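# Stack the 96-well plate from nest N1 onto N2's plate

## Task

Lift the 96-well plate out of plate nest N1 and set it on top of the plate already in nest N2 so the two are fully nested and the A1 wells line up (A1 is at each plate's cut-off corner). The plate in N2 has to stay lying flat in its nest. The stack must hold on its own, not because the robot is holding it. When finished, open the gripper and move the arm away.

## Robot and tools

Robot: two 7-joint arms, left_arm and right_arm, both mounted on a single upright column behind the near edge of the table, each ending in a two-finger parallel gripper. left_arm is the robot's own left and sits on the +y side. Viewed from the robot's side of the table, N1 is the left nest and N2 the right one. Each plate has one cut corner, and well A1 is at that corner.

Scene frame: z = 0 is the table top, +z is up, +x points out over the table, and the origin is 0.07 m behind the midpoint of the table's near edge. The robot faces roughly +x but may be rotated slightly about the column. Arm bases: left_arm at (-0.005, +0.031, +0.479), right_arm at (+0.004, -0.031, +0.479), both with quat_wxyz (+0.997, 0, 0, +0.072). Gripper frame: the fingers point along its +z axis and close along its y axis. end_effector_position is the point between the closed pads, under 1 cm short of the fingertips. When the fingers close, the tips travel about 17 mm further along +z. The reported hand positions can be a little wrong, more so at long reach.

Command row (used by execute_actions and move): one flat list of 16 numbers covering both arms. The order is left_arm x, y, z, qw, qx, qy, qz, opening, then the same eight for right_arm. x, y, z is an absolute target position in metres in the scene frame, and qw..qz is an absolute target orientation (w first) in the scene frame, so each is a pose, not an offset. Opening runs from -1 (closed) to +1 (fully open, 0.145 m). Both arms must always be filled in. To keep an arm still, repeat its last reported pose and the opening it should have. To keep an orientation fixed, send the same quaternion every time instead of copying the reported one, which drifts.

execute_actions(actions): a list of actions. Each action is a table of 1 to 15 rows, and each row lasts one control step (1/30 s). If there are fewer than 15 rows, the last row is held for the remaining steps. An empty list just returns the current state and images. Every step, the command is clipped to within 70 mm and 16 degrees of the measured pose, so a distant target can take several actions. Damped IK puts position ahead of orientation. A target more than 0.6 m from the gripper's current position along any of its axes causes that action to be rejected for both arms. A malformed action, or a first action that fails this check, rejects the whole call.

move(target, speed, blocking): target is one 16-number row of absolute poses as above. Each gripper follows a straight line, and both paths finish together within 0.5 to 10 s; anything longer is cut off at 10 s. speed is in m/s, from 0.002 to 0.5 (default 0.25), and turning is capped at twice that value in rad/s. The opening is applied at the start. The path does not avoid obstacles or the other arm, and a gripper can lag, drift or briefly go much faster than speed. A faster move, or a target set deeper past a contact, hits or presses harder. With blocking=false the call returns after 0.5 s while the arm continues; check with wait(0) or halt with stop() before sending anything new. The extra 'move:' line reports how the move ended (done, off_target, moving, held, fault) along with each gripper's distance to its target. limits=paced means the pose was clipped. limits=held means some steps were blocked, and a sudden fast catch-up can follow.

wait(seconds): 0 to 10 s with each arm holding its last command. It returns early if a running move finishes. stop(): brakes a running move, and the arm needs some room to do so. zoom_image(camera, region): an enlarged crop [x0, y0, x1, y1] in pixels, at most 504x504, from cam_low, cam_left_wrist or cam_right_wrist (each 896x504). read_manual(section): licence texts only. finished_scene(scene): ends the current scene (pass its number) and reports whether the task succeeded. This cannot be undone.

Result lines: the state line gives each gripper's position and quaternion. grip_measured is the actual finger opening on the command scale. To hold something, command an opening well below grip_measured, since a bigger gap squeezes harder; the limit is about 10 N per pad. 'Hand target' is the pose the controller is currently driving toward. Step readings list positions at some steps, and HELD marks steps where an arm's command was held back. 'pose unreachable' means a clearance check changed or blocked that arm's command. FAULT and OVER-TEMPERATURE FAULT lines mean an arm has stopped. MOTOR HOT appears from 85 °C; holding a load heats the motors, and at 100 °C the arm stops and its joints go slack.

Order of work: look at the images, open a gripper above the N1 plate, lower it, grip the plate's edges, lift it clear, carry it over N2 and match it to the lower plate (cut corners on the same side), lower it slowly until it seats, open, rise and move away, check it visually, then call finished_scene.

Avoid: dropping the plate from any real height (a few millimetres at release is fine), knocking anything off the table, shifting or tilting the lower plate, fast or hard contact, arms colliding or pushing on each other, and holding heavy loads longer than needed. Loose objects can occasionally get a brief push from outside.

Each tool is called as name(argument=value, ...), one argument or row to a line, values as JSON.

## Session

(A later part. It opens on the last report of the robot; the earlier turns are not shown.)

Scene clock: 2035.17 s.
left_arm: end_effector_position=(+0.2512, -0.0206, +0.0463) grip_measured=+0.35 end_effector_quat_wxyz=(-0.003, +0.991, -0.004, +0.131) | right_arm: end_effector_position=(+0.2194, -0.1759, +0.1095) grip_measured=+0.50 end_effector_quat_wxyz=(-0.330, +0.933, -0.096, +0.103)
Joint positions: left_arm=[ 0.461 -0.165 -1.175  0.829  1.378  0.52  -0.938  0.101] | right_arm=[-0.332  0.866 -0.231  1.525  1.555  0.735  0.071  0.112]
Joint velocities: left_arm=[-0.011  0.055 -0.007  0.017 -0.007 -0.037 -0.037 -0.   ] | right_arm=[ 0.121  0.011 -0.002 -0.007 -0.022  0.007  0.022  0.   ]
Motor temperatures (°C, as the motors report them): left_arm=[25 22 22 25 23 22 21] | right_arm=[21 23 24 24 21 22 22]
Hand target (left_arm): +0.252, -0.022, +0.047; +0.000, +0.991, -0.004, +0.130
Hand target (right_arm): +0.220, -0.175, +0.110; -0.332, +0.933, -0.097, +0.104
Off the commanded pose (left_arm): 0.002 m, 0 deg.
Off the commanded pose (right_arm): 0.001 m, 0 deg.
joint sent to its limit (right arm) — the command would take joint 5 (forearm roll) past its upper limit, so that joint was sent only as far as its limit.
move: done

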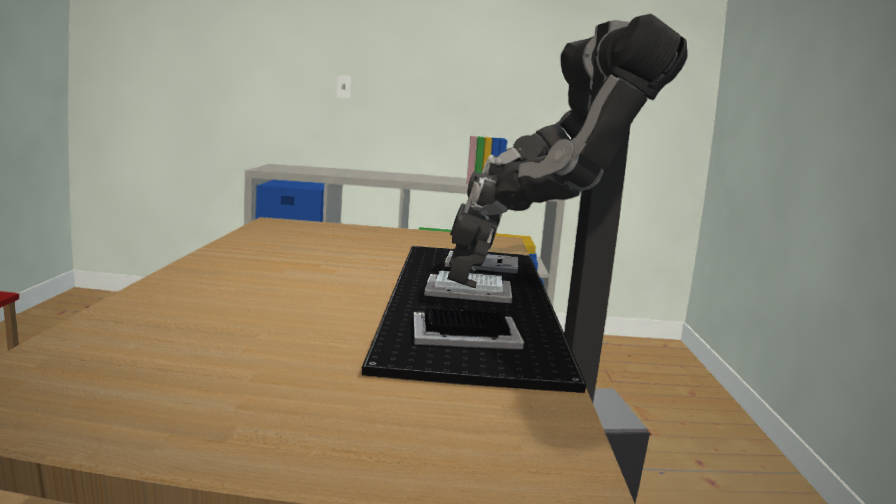

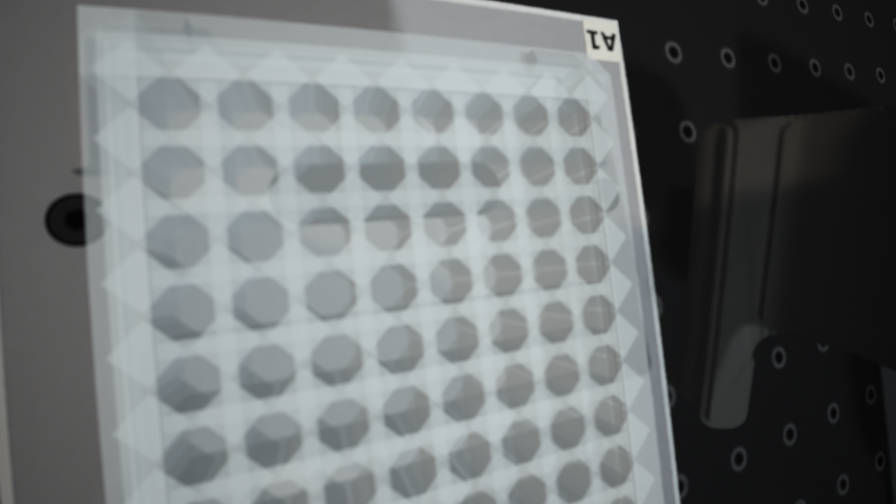

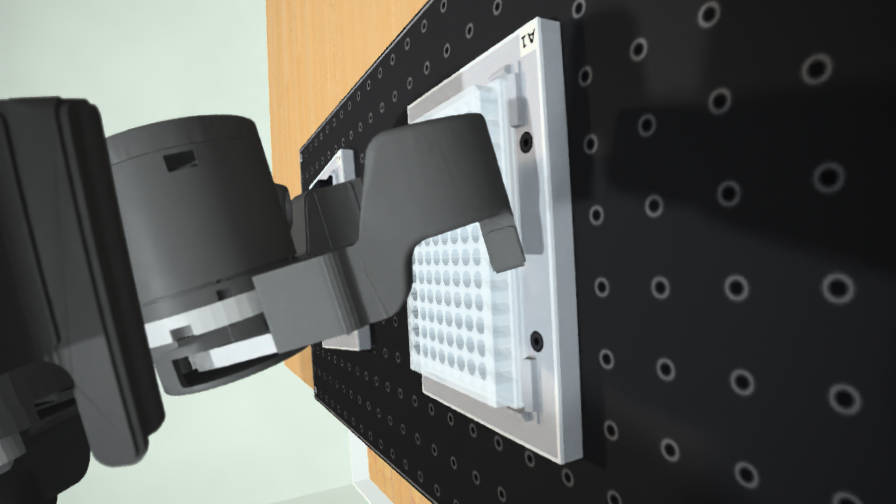

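move(
  target=[0.252,-0.0236,0.0460,0,0.9914,-0.004,0.1305,0.35, 0.22,-0.175,0.11,0.3317,-0.9327,0.0965,-0.1035,0.5],
  speed=0.002,
)

Scene clock: 2046.67 s.
left_arm: end_effector_position=(+0.2506, -0.0227, +0.0455) grip_measured=+0.35 end_effector_quat_wxyz=(-0.002, +0.992, -0.004, +0.129) | right_arm: end_effector_position=(+0.2194, -0.1759, +0.1095) grip_measured=+0.50 end_effector_quat_wxyz=(-0.330, +0.933, -0.096, +0.103)
Joint positions: left_arm=[ 0.463 -0.175 -1.175  0.814  1.378  0.52  -0.933  0.101] | right_arm=[-0.332  0.866 -0.231  1.525  1.555  0.735  0.071  0.112]
Joint velocities: left_arm=[ 0.055  0.033  0.007  0.007  0.051 -0.037  0.066  0.   ] | right_arm=[-0.055 -0.121 -0.012 -0.007 -0.007 -0.051 -0.066 -0.   ]
Motor temperatures (°C, as the motors report them): left_arm=[25 22 22 25 23 22 21] | right_arm=[21 23 24 24 21 22 22]
Hand target (left_arm): +0.252, -0.024, +0.046; +0.000, +0.991, -0.004, +0.130
Hand target (right_arm): +0.220, -0.175, +0.110; -0.332, +0.933, -0.097, +0.104
Off the commanded pose (left_arm): 0.002 m, 0 deg.
Off the commanded pose (right_arm): 0.001 m, 0 deg.
joint sent to its limit (right arm) — the command would take joint 5 (forearm roll) past its upper limit, so that joint was sent only as far as its limit.
move: done

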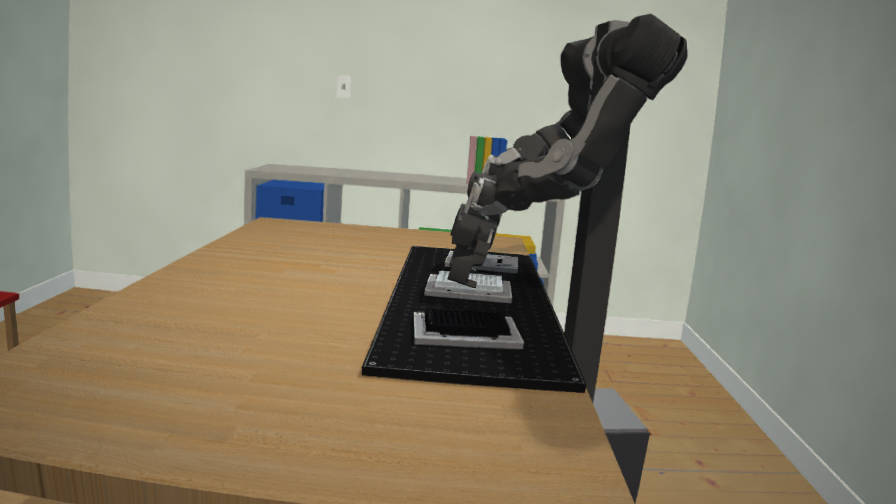

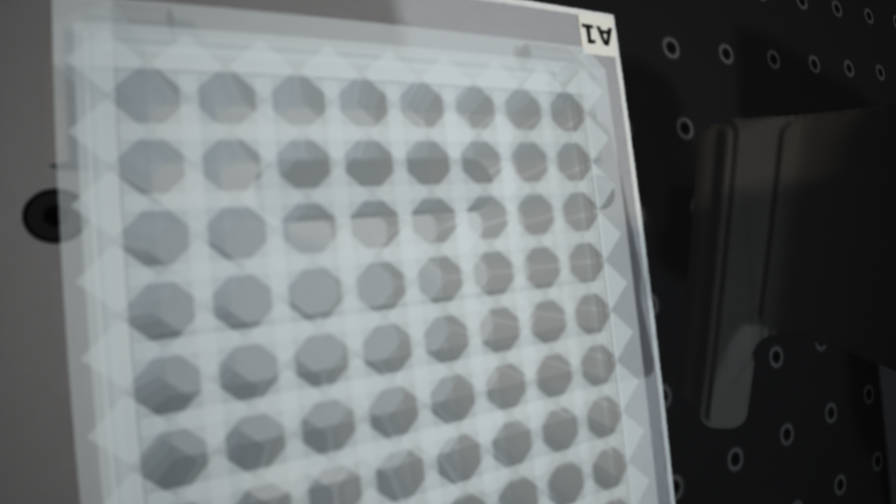

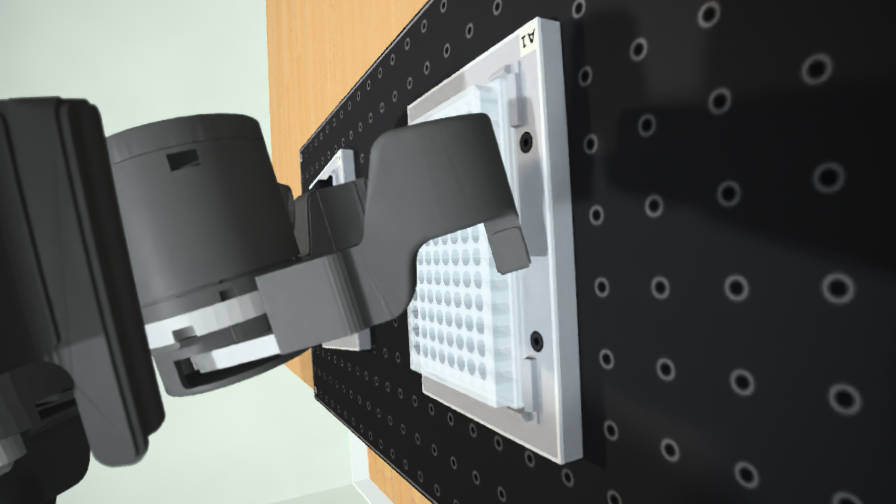

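Now close gradually to near contact (0.12) first.

execute_actions(
  actions=[
    [[0.252,-0.0236,0.0460,0,0.9914,-0.004,0.1305,0.30,0.22,-0.175,0.11,0.3317,-0.9327,0.0965,-0.1035,0.5],[0.252,-0.0236,0.0460,0,0.9914,-0.004,0.1305,0.28,0.22,-0.175,0.11,0.3317,-0.9327,0.0965,-0.1035,0.5],[0.252,-0.0236,0.0460,0,0.9914,-0.004,0.1305,0.26,0.22,-0.175,0.11,0.3317,-0.9327,0.0965,-0.1035,0.5],[0.252,-0.0236,0.0460,0,0.9914,-0.004,0.1305,0.24,0.22,-0.175,0.11,0.3317,-0.9327,0.0965,-0.1035,0.5],[0.252,-0.0236,0.0460,0,0.9914,-0.004,0.1305,0.22,0.22,-0.175,0.11,0.3317,-0.9327,0.0965,-0.1035,0.5],[0.252,-0.0236,0.0460,0,0.9914,-0.004,0.1305,0.20,0.22,-0.175,0.11,0.3317,-0.9327,0.0965,-0.1035,0.5],[0.252,-0.0236,0.0460,0,0.9914,-0.004,0.1305,0.18,0.22,-0.175,0.11,0.3317,-0.9327,0.0965,-0.1035,0.5],[0.252,-0.0236,0.0460,0,0.9914,-0.004,0.1305,0.16,0.22,-0.175,0.11,0.3317,-0.9327,0.0965,-0.1035,0.5],[0.252,-0.0236,0.0460,0,0.9914,-0.004,0.1305,0.15,0.22,-0.175,0.11,0.3317,-0.9327,0.0965,-0.1035,0.5],[0.252,-0.0236,0.0460,0,0.9914,-0.004,0.1305,0.14,0.22,-0.175,0.11,0.3317,-0.9327,0.0965,-0.1035,0.5],[0.252,-0.0236,0.0460,0,0.9914,-0.004,0.1305,0.13,0.22,-0.175,0.11,0.3317,-0.9327,0.0965,-0.1035,0.5],[0.252,-0.0236,0.0460,0,0.9914,-0.004,0.1305,0.12,0.22,-0.175,0.11,0.3317,-0.9327,0.0965,-0.1035,0.5]],
  ],
)

zoom_image(
  camera="cam_right_wrist",
  region=[440, 180, 600, 320],
)

Scene clock: 2064.17 s.
left_arm: end_effector_position=(+0.2509, -0.0220, +0.0453) grip_measured=+0.12 end_effector_quat_wxyz=(-0.004, +0.992, -0.004, +0.130) | right_arm: end_effector_position=(+0.2194, -0.1759, +0.1095) grip_measured=+0.50 end_effector_quat_wxyz=(-0.330, +0.933, -0.096, +0.103)
Joint positions: left_arm=[ 0.463 -0.175 -1.175  0.812  1.375  0.52  -0.934  0.085] | right_arm=[-0.332  0.866 -0.231  1.525  1.555  0.735  0.071  0.112]
Joint velocities: left_arm=[ 0.033 -0.055  0.012 -0.007  0.051 -0.051 -0.037 -0.   ] | right_arm=[-0.011 -0.055  0.012 -0.012 -0.066 -0.066 -0.051  0.   ]
Motor temperatures (°C, as the motors report them): left_arm=[25 22 22 25 23 22 21] | right_arm=[21 23 24 24 21 22 22]
Hand target (left_arm): +0.252, -0.024, +0.046; -0.000, +0.991, -0.004, +0.130
Hand target (right_arm): +0.220, -0.175, +0.110; -0.332, +0.933, -0.097, +0.104
Off the commanded pose (left_arm): 0.002 m, 0 deg.
Off the commanded pose (right_arm): 0.001 m, 0 deg.
joint sent to its limit (right arm) — the command would take joint 5 (forearm roll) past its upper limit, so that joint was sent only as far as its limit.
Step readings (end_effector_position):
0: left_arm (+0.2506, -0.0227, +0.0455) | right_arm (+0.2194, -0.1759, +0.1095)
1: left_arm (+0.2506, -0.0227, +0.0455) | right_arm (+0.2194, -0.1759, +0.1095)
2: left_arm (+0.2506, -0.0227, +0.0455) | right_arm (+0.2194, -0.1759, +0.1095)
4: left_arm (+0.2506, -0.0227, +0.0455) | right_arm (+0.2194, -0.1759, +0.1095)
8: left_arm (+0.2506, -0.0227, +0.0454) | right_arm (+0.2194, -0.1759, +0.1095)
15: end_effector_position above

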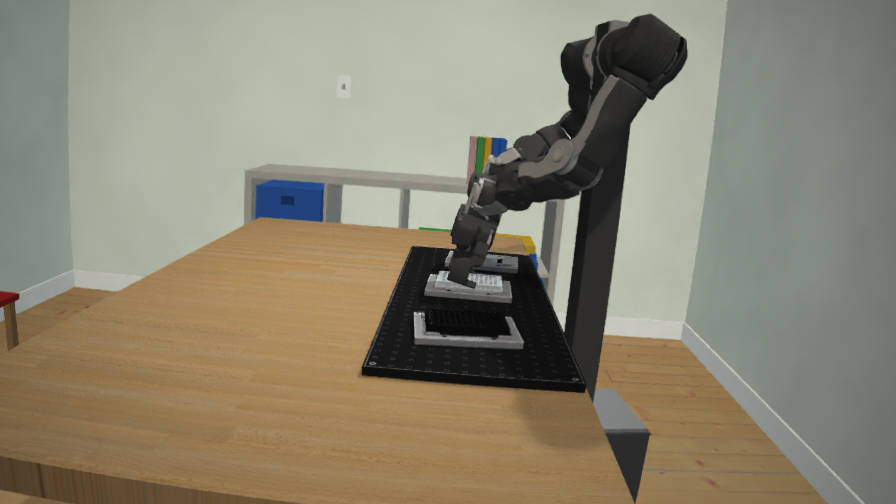

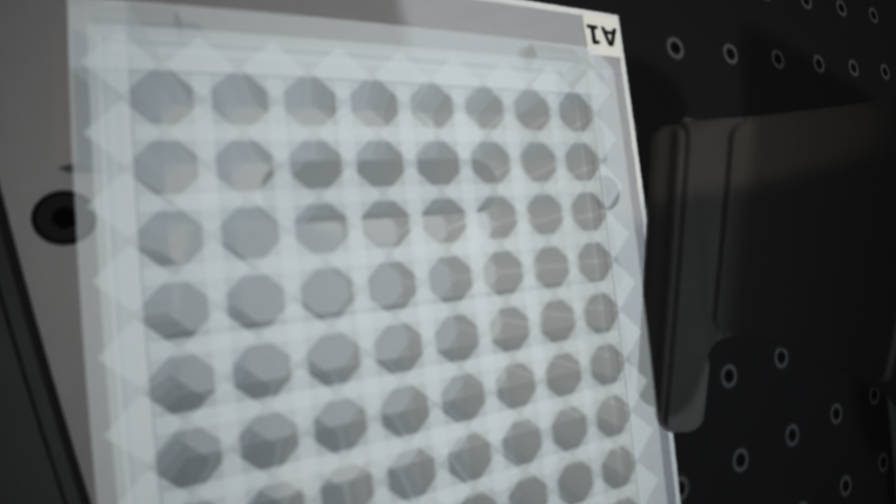

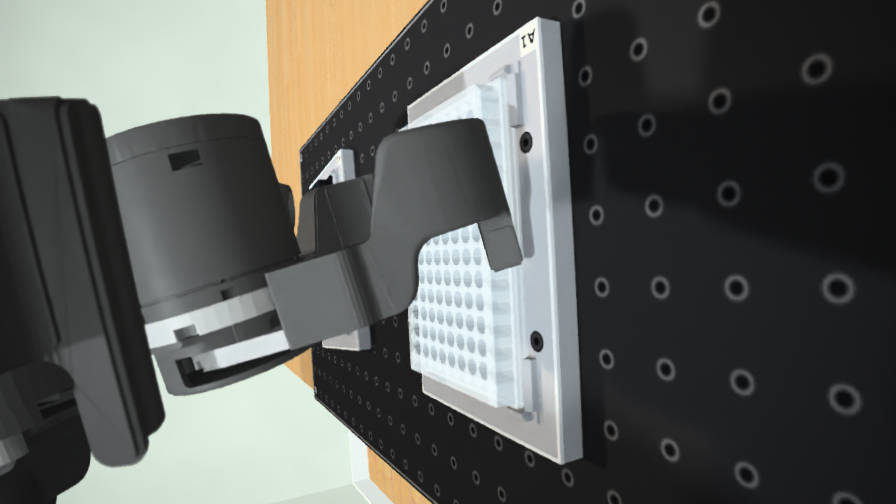

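Region (440, 180, 600, 320) of cam_right_wrist's 896x504 image, scaled by 3.150, with more detail than that image has; it fills the top 441 rows of this view, and the rest is white.

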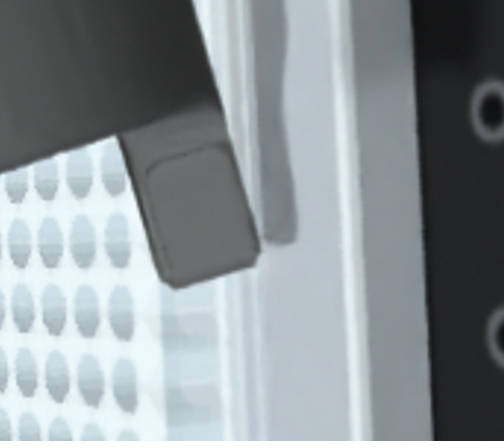

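execute_actions(
  actions=[
    [[0.252,-0.023,0.0460,0,0.9914,-0.004,0.1305,0.11,0.22,-0.175,0.11,0.3317,-0.9327,0.0965,-0.1035,0.5],[0.252,-0.023,0.0460,0,0.9914,-0.004,0.1305,0.10,0.22,-0.175,0.11,0.3317,-0.9327,0.0965,-0.1035,0.5],[0.252,-0.023,0.0460,0,0.9914,-0.004,0.1305,0.09,0.22,-0.175,0.11,0.3317,-0.9327,0.0965,-0.1035,0.5],[0.252,-0.023,0.0460,0,0.9914,-0.004,0.1305,0.08,0.22,-0.175,0.11,0.3317,-0.9327,0.0965,-0.1035,0.5],[0.252,-0.023,0.0460,0,0.9914,-0.004,0.1305,0.07,0.22,-0.175,0.11,0.3317,-0.9327,0.0965,-0.1035,0.5],[0.252,-0.023,0.0460,0,0.9914,-0.004,0.1305,0.06,0.22,-0.175,0.11,0.3317,-0.9327,0.0965,-0.1035,0.5],[0.252,-0.023,0.0460,0,0.9914,-0.004,0.1305,0.05,0.22,-0.175,0.11,0.3317,-0.9327,0.0965,-0.1035,0.5],[0.252,-0.023,0.0460,0,0.9914,-0.004,0.1305,0.04,0.22,-0.175,0.11,0.3317,-0.9327,0.0965,-0.1035,0.5],[0.252,-0.023,0.0460,0,0.9914,-0.004,0.1305,0.03,0.22,-0.175,0.11,0.3317,-0.9327,0.0965,-0.1035,0.5],[0.252,-0.023,0.0460,0,0.9914,-0.004,0.1305,0.02,0.22,-0.175,0.11,0.3317,-0.9327,0.0965,-0.1035,0.5],[0.252,-0.023,0.0460,0,0.9914,-0.004,0.1305,0.01,0.22,-0.175,0.11,0.3317,-0.9327,0.0965,-0.1035,0.5],[0.252,-0.023,0.0460,0,0.9914,-0.004,0.1305,0.0,0.22,-0.175,0.11,0.3317,-0.9327,0.0965,-0.1035,0.5]],
    [[0.252,-0.023,0.0460,0,0.9914,-0.004,0.1305,-0.02,0.22,-0.175,0.11,0.3317,-0.9327,0.0965,-0.1035,0.5],[0.252,-0.023,0.0460,0,0.9914,-0.004,0.1305,-0.04,0.22,-0.175,0.11,0.3317,-0.9327,0.0965,-0.1035,0.5],[0.252,-0.023,0.0460,0,0.9914,-0.004,0.1305,-0.06,0.22,-0.175,0.11,0.3317,-0.9327,0.0965,-0.1035,0.5],[0.252,-0.023,0.0460,0,0.9914,-0.004,0.1305,-0.08,0.22,-0.175,0.11,0.3317,-0.9327,0.0965,-0.1035,0.5],[0.252,-0.023,0.0460,0,0.9914,-0.004,0.1305,-0.10,0.22,-0.175,0.11,0.3317,-0.9327,0.0965,-0.1035,0.5],[0.252,-0.023,0.0460,0,0.9914,-0.004,0.1305,-0.12,0.22,-0.175,0.11,0.3317,-0.9327,0.0965,-0.1035,0.5],[0.252,-0.023,0.0460,0,0.9914,-0.004,0.1305,-0.14,0.22,-0.175,0.11,0.3317,-0.9327,0.0965,-0.1035,0.5],[0.252,-0.023,0.0460,0,0.9914,-0.004,0.1305,-0.16,0.22,-0.175,0.11,0.3317,-0.9327,0.0965,-0.1035,0.5],[0.252,-0.023,0.0460,0,0.9914,-0.004,0.1305,-0.18,0.22,-0.175,0.11,0.3317,-0.9327,0.0965,-0.1035,0.5],[0.252,-0.023,0.0460,0,0.9914,-0.004,0.1305,-0.20,0.22,-0.175,0.11,0.3317,-0.9327,0.0965,-0.1035,0.5]],
  ],
)

zoom_image(
  camera="cam_right_wrist",
  region=[440, 180, 600, 320],
)

Scene clock: 2092.20 s.
left_arm: end_effector_position=(+0.2508, -0.0214, +0.0451) grip_measured=+0.09 end_effector_quat_wxyz=(-0.005, +0.992, -0.005, +0.129) | right_arm: end_effector_position=(+0.2194, -0.1759, +0.1095) grip_measured=+0.50 end_effector_quat_wxyz=(-0.330, +0.933, -0.096, +0.103)
Joint positions: left_arm=[ 0.463 -0.174 -1.175  0.812  1.375  0.522 -0.935  0.082] | right_arm=[-0.332  0.866 -0.231  1.525  1.555  0.735  0.071  0.112]
Joint velocities: left_arm=[-0.011  0.055  0.002 -0.012  0.066  0.066 -0.081  0.   ] | right_arm=[-0.077 -0.055  0.017  0.012 -0.037  0.051  0.095 -0.   ]
Motor temperatures (°C, as the motors report them): left_arm=[25 22 22 25 23 22 21] | right_arm=[21 23 24 24 21 22 22]
Hand target (left_arm): +0.252, -0.023, +0.046; +0.000, +0.991, -0.004, +0.130
Hand target (right_arm): +0.220, -0.175, +0.110; -0.332, +0.933, -0.097, +0.104
Off the commanded pose (left_arm): 0.002 m, 1 deg.
Off the commanded pose (right_arm): 0.001 m, 0 deg.
joint sent to its limit (right arm) — the command would take joint 5 (forearm roll) past its upper limit, so that joint was sent only as far as its limit.
Step readings (end_effector_position; steps 1 to 15: 1st action; 16 to 30: 2nd action):
0: left_arm (+0.2509, -0.0220, +0.0453) | right_arm (+0.2194, -0.1759, +0.1095)
1: left_arm (+0.2509, -0.0216, +0.0452) | right_arm (+0.2194, -0.1759, +0.1095)
2: left_arm (+0.2508, -0.0215, +0.0451) | right_arm (+0.2194, -0.1759, +0.1095)
4: left_arm (+0.2509, -0.0214, +0.0452) | right_arm (+0.2194, -0.1759, +0.1095)
8: left_arm (+0.2509, -0.0214, +0.0452) | right_arm (+0.2194, -0.1759, +0.1095)
15: left_arm (+0.2509, -0.0214, +0.0452) | right_arm (+0.2194, -0.1759, +0.1095)
16: left_arm (+0.2508, -0.0214, +0.0451) | right_arm (+0.2194, -0.1759, +0.1095)
17: left_arm (+0.2508, -0.0214, +0.0451) | right_arm (+0.2194, -0.1759, +0.1095)
19: left_arm (+0.2508, -0.0214, +0.0451) | right_arm (+0.2194, -0.1759, +0.1095)
23: left_arm (+0.2508, -0.0214, +0.0451) | right_arm (+0.2194, -0.1759, +0.1095)
30: end_effector_position above

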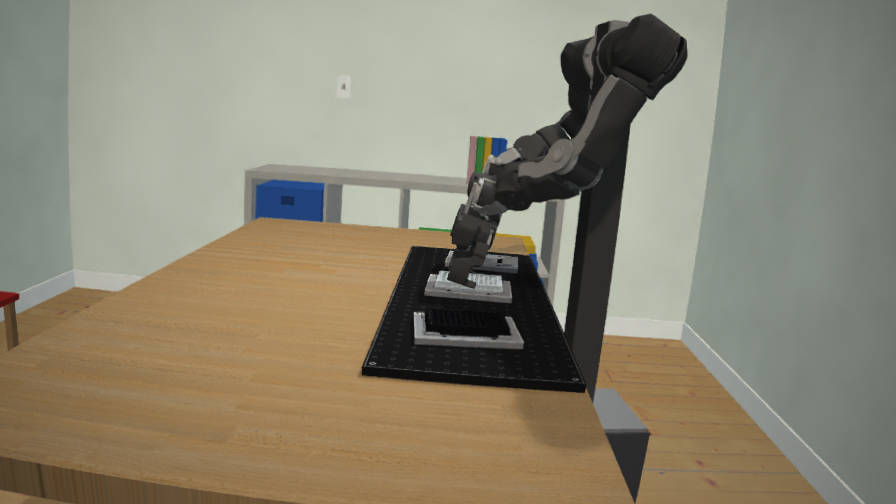

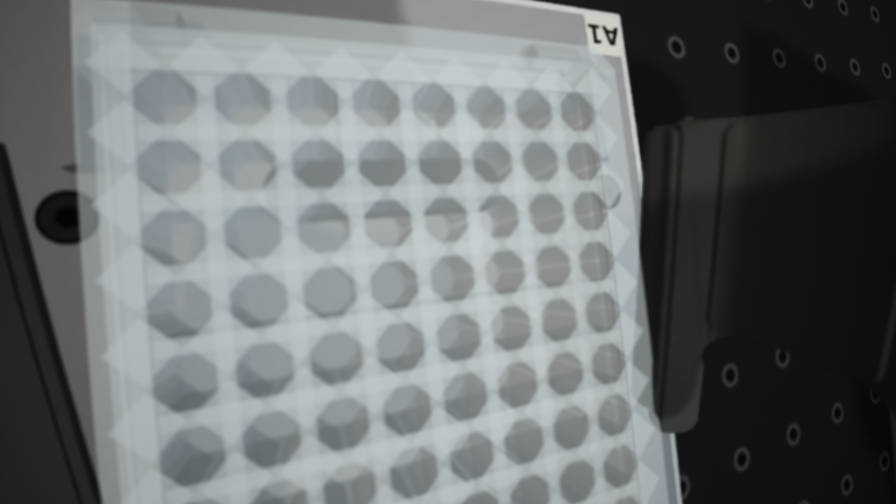

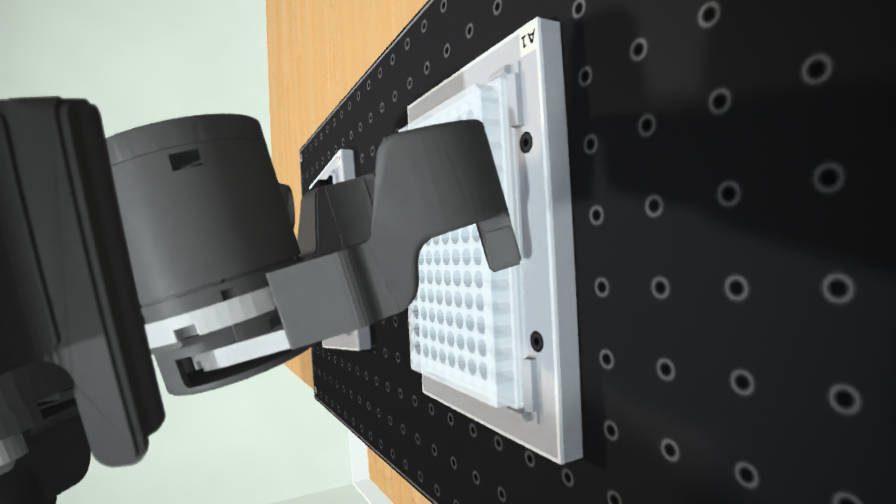

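Region (440, 180, 600, 320) of cam_right_wrist's 896x504 image, scaled by 3.150, with more detail than that image has; it fills the top 441 rows of this view, and the rest is white.

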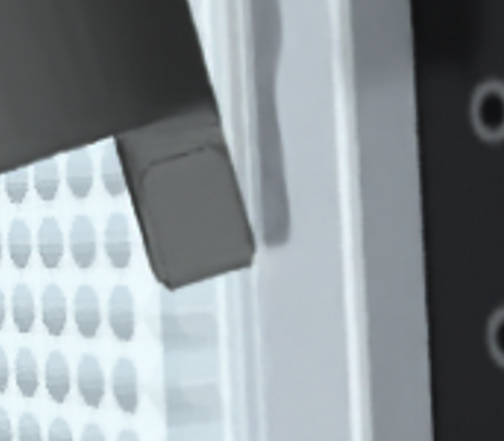

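move(
  target=[0.2515,-0.0216,0.056,0,0.9914,-0.004,0.1305,-0.2, 0.22,-0.175,0.11,0.3317,-0.9327,0.0965,-0.1035,0.5],
  speed=0.01,
)

zoom_image(
  camera="cam_low",
  region=[410, 230, 540, 310],
)

Scene clock: 2102.30 s.
left_arm: end_effector_position=(+0.2518, -0.0221, +0.0557) grip_measured=+0.09 end_effector_quat_wxyz=(+0.001, +0.991, -0.004, +0.132) | right_arm: end_effector_position=(+0.2194, -0.1759, +0.1095) grip_measured=+0.50 end_effector_quat_wxyz=(-0.330, +0.933, -0.096, +0.103)
Joint positions: left_arm=[ 0.463 -0.145 -1.173  0.896  1.411  0.535 -0.985  0.082] | right_arm=[-0.332  0.866 -0.231  1.525  1.555  0.735  0.071  0.112]
Joint velocities: left_arm=[-0.055 -0.033 -0.007 -0.042  0.081 -0.022  0.022  0.   ] | right_arm=[-0.055 -0.011 -0.017 -0.017  0.037  0.007  0.022 -0.   ]
Motor temperatures (°C, as the motors report them): left_arm=[25 22 22 25 23 22 21] | right_arm=[21 23 24 24 21 22 22]
Hand target (left_arm): +0.252, -0.021, +0.056; -0.000, +0.991, -0.004, +0.131
Hand target (right_arm): +0.220, -0.175, +0.110; -0.332, +0.933, -0.097, +0.104
Off the commanded pose (left_arm): 0.001 m, 0 deg.
Off the commanded pose (right_arm): 0.001 m, 0 deg.
joint sent to its limit (right arm) — the command would take joint 5 (forearm roll) past its upper limit, so that joint was sent only as far as its limit.
move: done

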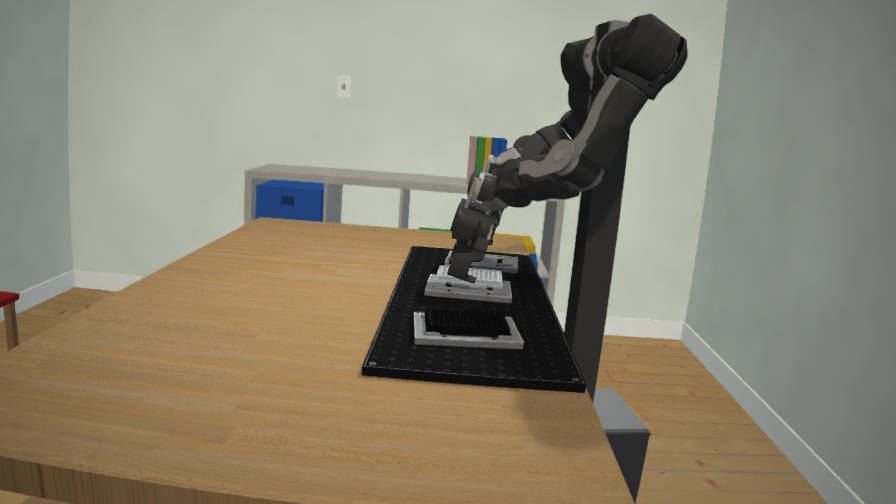

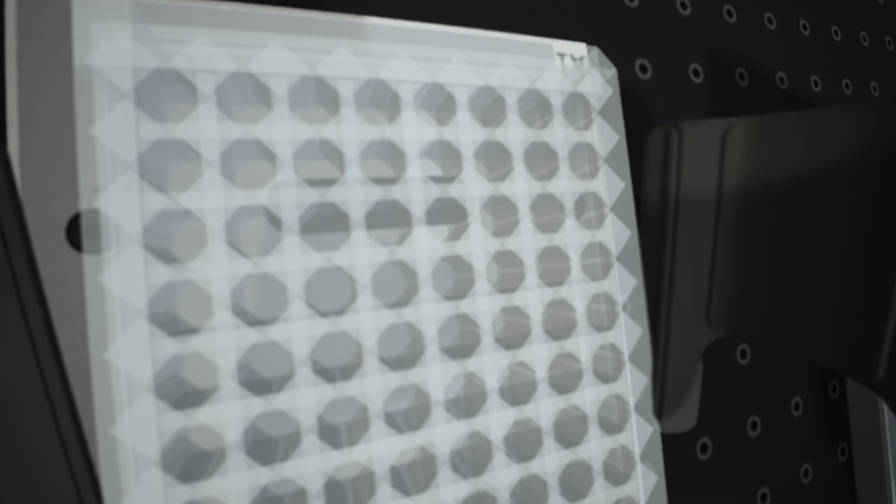

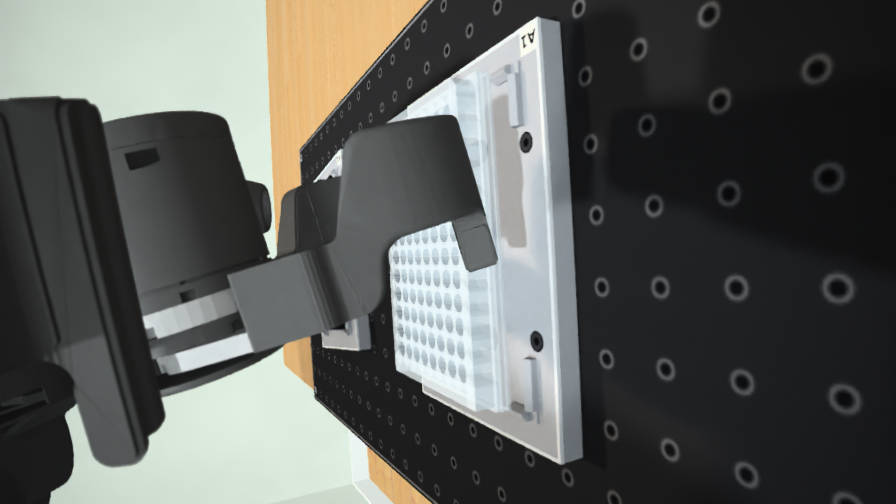

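Region (410, 230, 540, 310) of cam_low's 896x504 image, scaled by 3.877, with more detail than that image has; it fills the top 310 rows of this view, and the rest is white.

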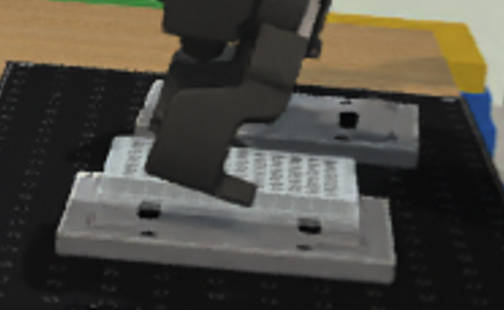

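move(
  target=[0.250,-0.015,0.085,0,0.9914,-0.004,0.1305,-0.2, 0.22,-0.175,0.11,0.3317,-0.9327,0.0965,-0.1035,0.5],
  speed=0.03,
)

move(
  target=[0.250,0.11,0.085,0,0.9914,-0.004,0.1305,-0.2, 0.22,-0.175,0.11,0.3317,-0.9327,0.0965,-0.1035,0.5],
  speed=0.06,
)

Scene clock: 2130.40 s.
left_arm: end_effector_position=(+0.2509, -0.0150, +0.0850) grip_measured=+0.09 end_effector_quat_wxyz=(+0.001, +0.991, -0.003, +0.133) | right_arm: end_effector_position=(+0.2194, -0.1759, +0.1095) grip_measured=+0.50 end_effector_quat_wxyz=(-0.330, +0.933, -0.096, +0.103)
Joint positions: left_arm=[ 0.453 -0.071 -1.139  1.115  1.497  0.591 -1.151  0.082] | right_arm=[-0.332  0.866 -0.231  1.525  1.555  0.735  0.071  0.112]
Joint velocities: left_arm=[ 0.099 -0.055  0.002 -0.007  0.007 -0.022  0.022 -0.   ] | right_arm=[ 0.011  0.077  0.022 -0.007 -0.051  0.051 -0.051  0.   ]
Motor temperatures (°C, as the motors report them): left_arm=[25 22 22 25 23 22 21] | right_arm=[21 23 24 24 21 22 22]
Hand target (left_arm): +0.251, -0.014, +0.085; -0.000, +0.991, -0.004, +0.132
Hand target (right_arm): +0.220, -0.175, +0.110; -0.332, +0.933, -0.097, +0.104
Off the commanded pose (left_arm): 0.001 m, 0 deg.
Off the commanded pose (right_arm): 0.001 m, 0 deg.
joint sent to its limit (right arm) — the command would take joint 5 (forearm roll) past its upper limit, so that joint was sent only as far as its limit.
move: done

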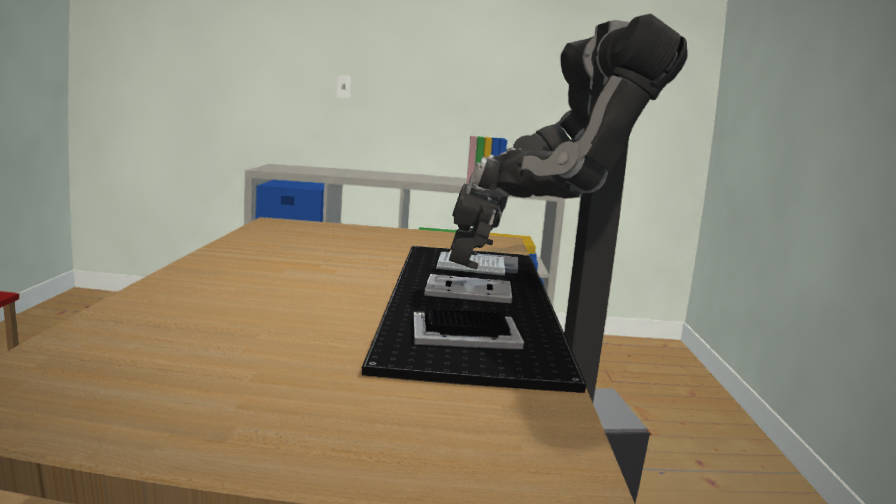

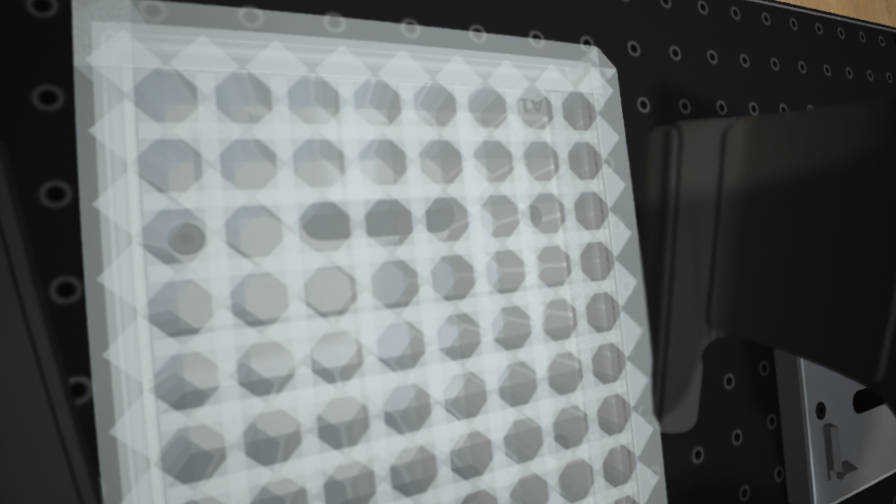

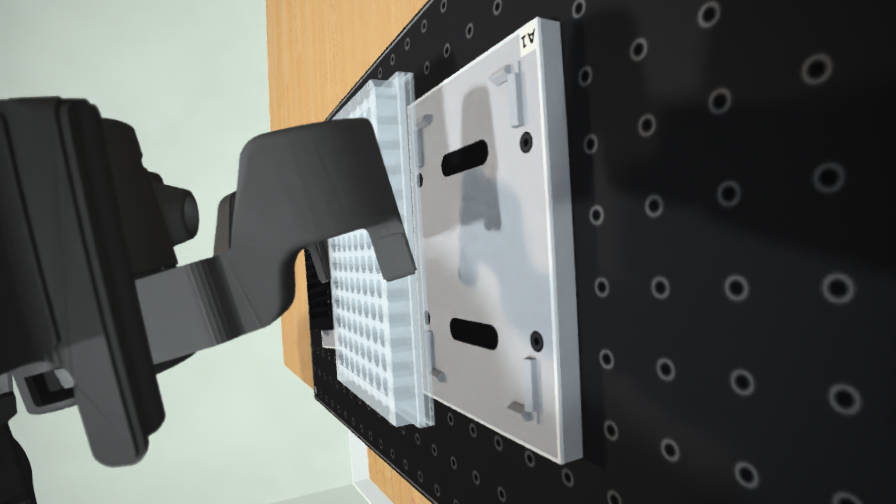

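Scene clock: 2132.83 s.
left_arm: end_effector_position=(+0.2501, +0.1119, +0.0836) grip_measured=+0.09 end_effector_quat_wxyz=(-0.006, +0.991, -0.004, +0.131) | right_arm: end_effector_position=(+0.2194, -0.1759, +0.1095) grip_measured=+0.50 end_effector_quat_wxyz=(-0.330, +0.933, -0.096, +0.103)
Joint positions: left_arm=[ 0.441  0.394 -1.081  1.398  1.559  0.703 -0.986  0.082] | right_arm=[-0.332  0.866 -0.231  1.525  1.555  0.735  0.071  0.112]
Joint velocities: left_arm=[-0.077 -0.033 -0.017 -0.017 -0.037 -0.022 -0.022  0.   ] | right_arm=[-0.077  0.033  0.002 -0.022 -0.037  0.007  0.037  0.   ]
Motor temperatures (°C, as the motors report them): left_arm=[25 22 22 25 23 22 21] | right_arm=[21 23 24 24 21 22 22]
Hand target (left_arm): +0.251, +0.110, +0.085; -0.002, +0.991, -0.005, +0.132
Hand target (right_arm): +0.220, -0.175, +0.110; -0.332, +0.933, -0.097, +0.104
Off the commanded pose (left_arm): 0.002 m, 1 deg.
Off the commanded pose (right_arm): 0.001 m, 0 deg.
joint sent to its limit (left arm) — the command would take joint 5 (forearm roll) past its upper limit, so that joint was sent only as far as its limit.
joint sent to its limit (right arm) — the command would take joint 5 (forearm roll) past its upper limit, so that joint was sent only as far as its limit.
move: done

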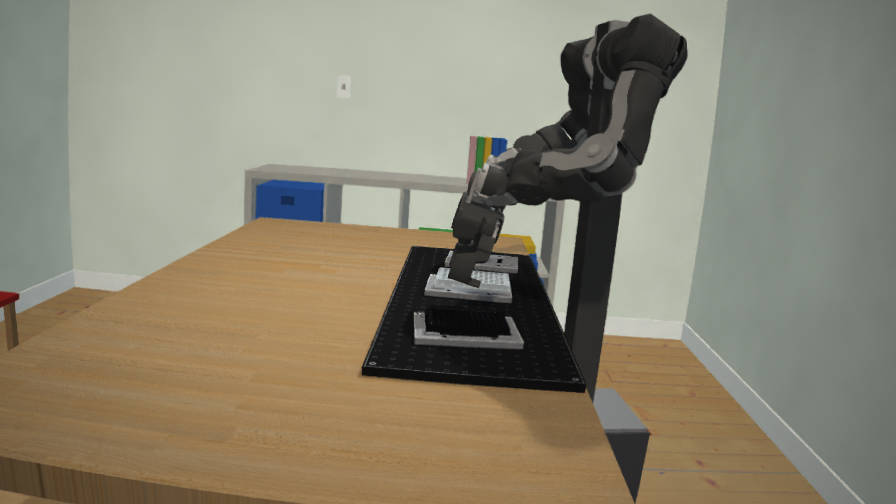

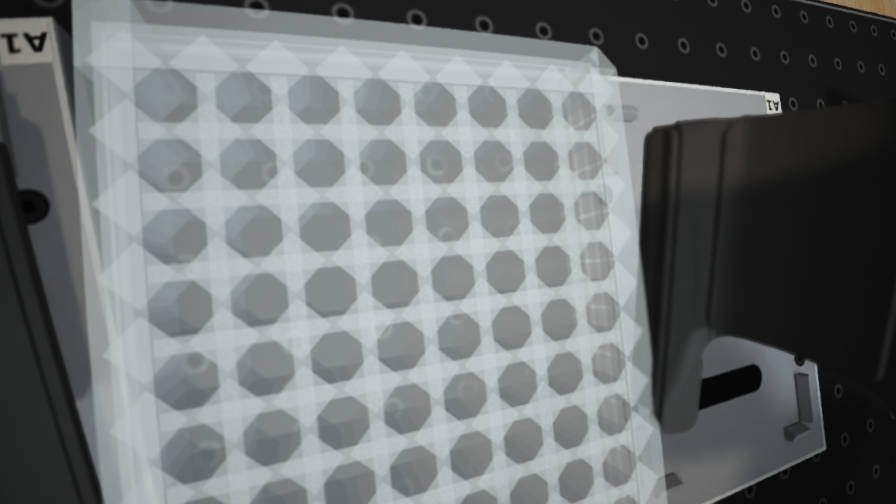

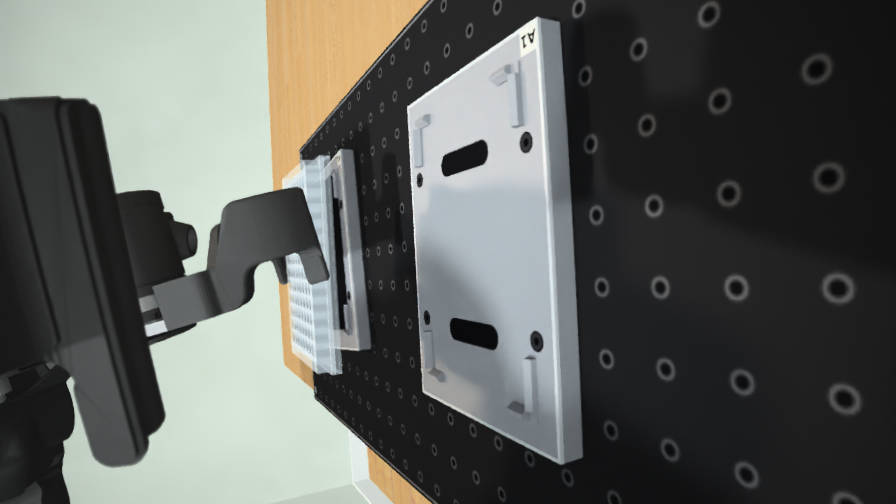

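move(
  target=[0.250,0.17,0.08,0,0.9914,-0.004,0.1305,-0.2, 0.22,-0.175,0.11,0.3317,-0.9327,0.0965,-0.1035,0.5],
  speed=0.04,
)

Scene clock: 2148.87 s.
left_arm: end_effector_position=(+0.2493, +0.1704, +0.0793) grip_measured=+0.09 end_effector_quat_wxyz=(-0.002, +0.992, -0.002, +0.129) | right_arm: end_effector_position=(+0.2194, -0.1759, +0.1095) grip_measured=+0.50 end_effector_quat_wxyz=(-0.330, +0.933, -0.096, +0.103)
Joint positions: left_arm=[ 0.46   0.58  -1.081  1.393  1.525  0.723 -0.769  0.082] | right_arm=[-0.332  0.866 -0.231  1.525  1.555  0.735  0.071  0.112]
Joint velocities: left_arm=[-0.011  0.077  0.002  0.012 -0.095 -0.051 -0.022  0.   ] | right_arm=[ 0.011  0.011 -0.007  0.007  0.007  0.037  0.066 -0.   ]
Motor temperatures (°C, as the motors report them): left_arm=[25 22 22 25 23 22 21] | right_arm=[21 23 24 24 21 22 22]
Hand target (left_arm): +0.250, +0.170, +0.080; -0.000, +0.992, -0.005, +0.130
Hand target (right_arm): +0.220, -0.175, +0.110; -0.332, +0.933, -0.097, +0.104
Off the commanded pose (left_arm): 0.001 m, 0 deg.
Off the commanded pose (right_arm): 0.001 m, 0 deg.
joint sent to its limit (right arm) — the command would take joint 5 (forearm roll) past its upper limit, so that joint was sent only as far as its limit.
move: done

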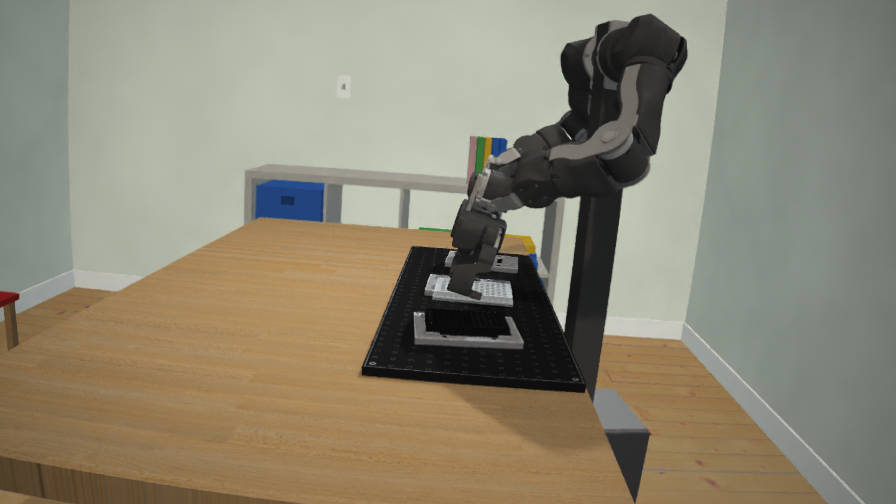

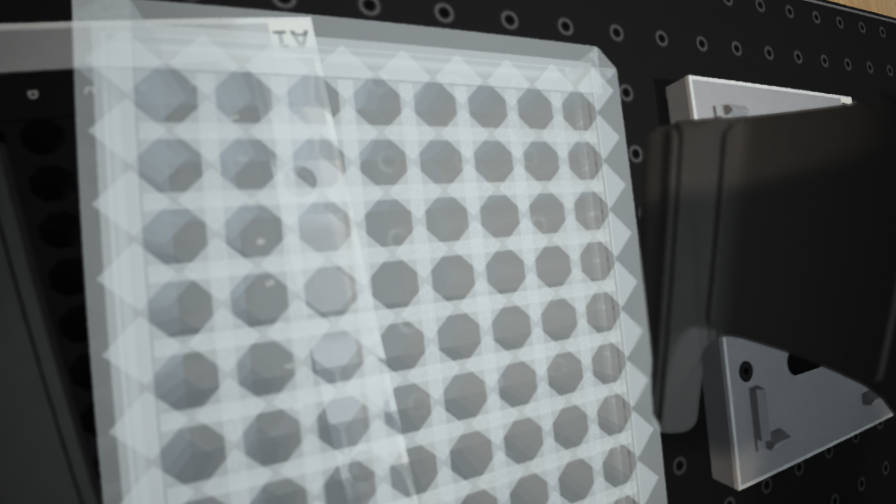

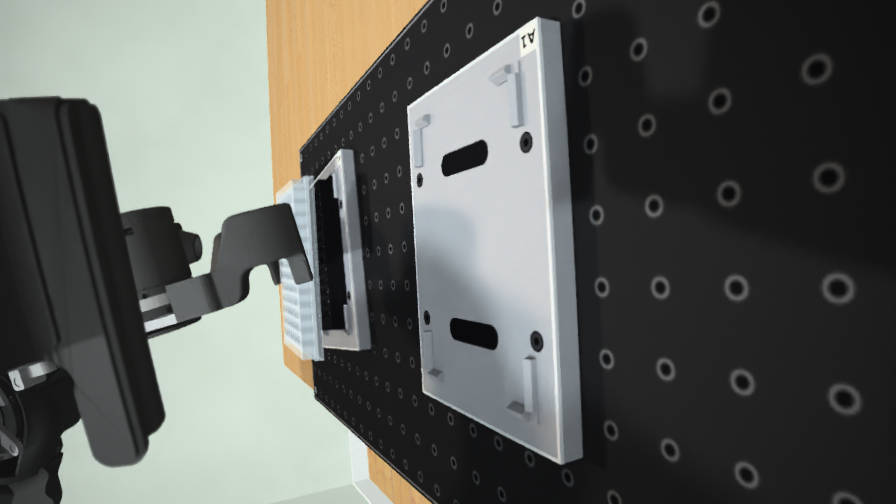

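move(
  target=[0.250,0.205,0.078,0,0.9914,-0.004,0.1305,-0.2, 0.22,-0.175,0.11,0.3317,-0.9327,0.0965,-0.1035,0.5],
  speed=0.03,
)

Scene clock: 2157.43 s.
left_arm: end_effector_position=(+0.2495, +0.2051, +0.0774) grip_measured=+0.09 end_effector_quat_wxyz=(-0.001, +0.992, -0.002, +0.130) | right_arm: end_effector_position=(+0.2194, -0.1759, +0.1095) grip_measured=+0.50 end_effector_quat_wxyz=(-0.330, +0.933, -0.096, +0.103)
Joint positions: left_arm=[ 0.473  0.669 -1.081  1.356  1.475  0.732 -0.619  0.082] | right_arm=[-0.332  0.866 -0.231  1.525  1.555  0.735  0.071  0.112]
Joint velocities: left_arm=[-0.077 -0.011 -0.002  0.007  0.022  0.007  0.037 -0.   ] | right_arm=[-0.033 -0.033 -0.002 -0.002 -0.007  0.007  0.022 -0.   ]
Motor temperatures (°C, as the motors report them): left_arm=[26 22 22 25 23 22 21] | right_arm=[21 23 24 24 21 22 22]
Hand target (left_arm): +0.250, +0.205, +0.078; -0.000, +0.992, -0.004, +0.130
Hand target (right_arm): +0.220, -0.175, +0.110; -0.332, +0.933, -0.097, +0.104
Off the commanded pose (left_arm): 0.001 m, 0 deg.
Off the commanded pose (right_arm): 0.001 m, 0 deg.
joint sent to its limit (right arm) — the command would take joint 5 (forearm roll) past its upper limit, so that joint was sent only as far as its limit.
move: done

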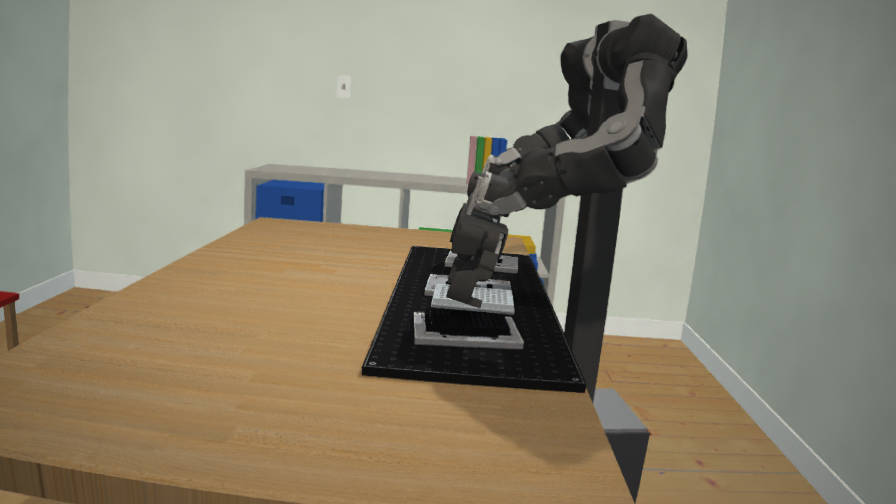

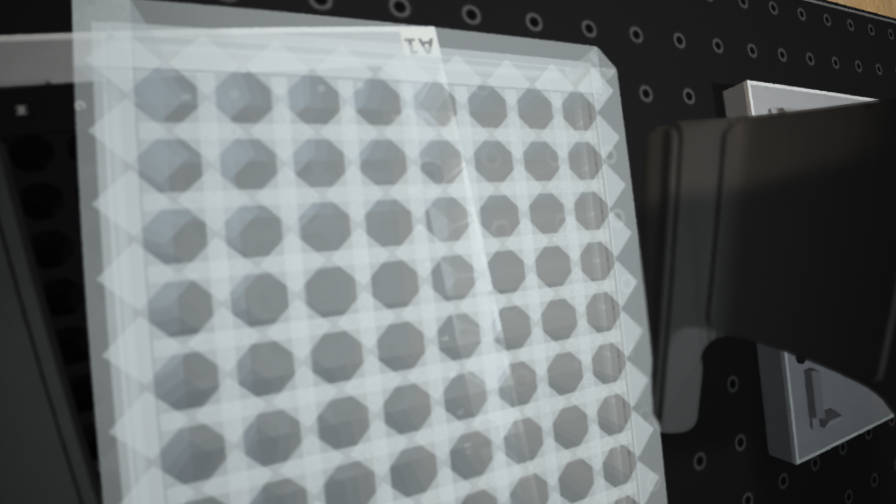

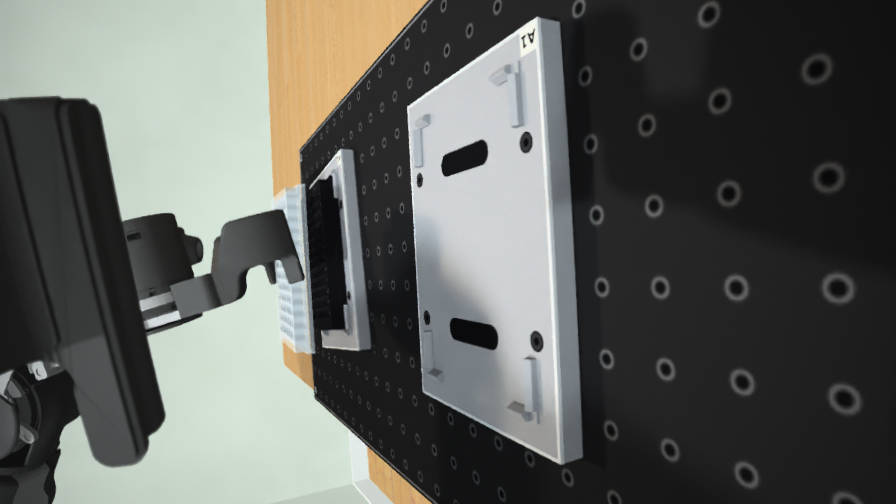

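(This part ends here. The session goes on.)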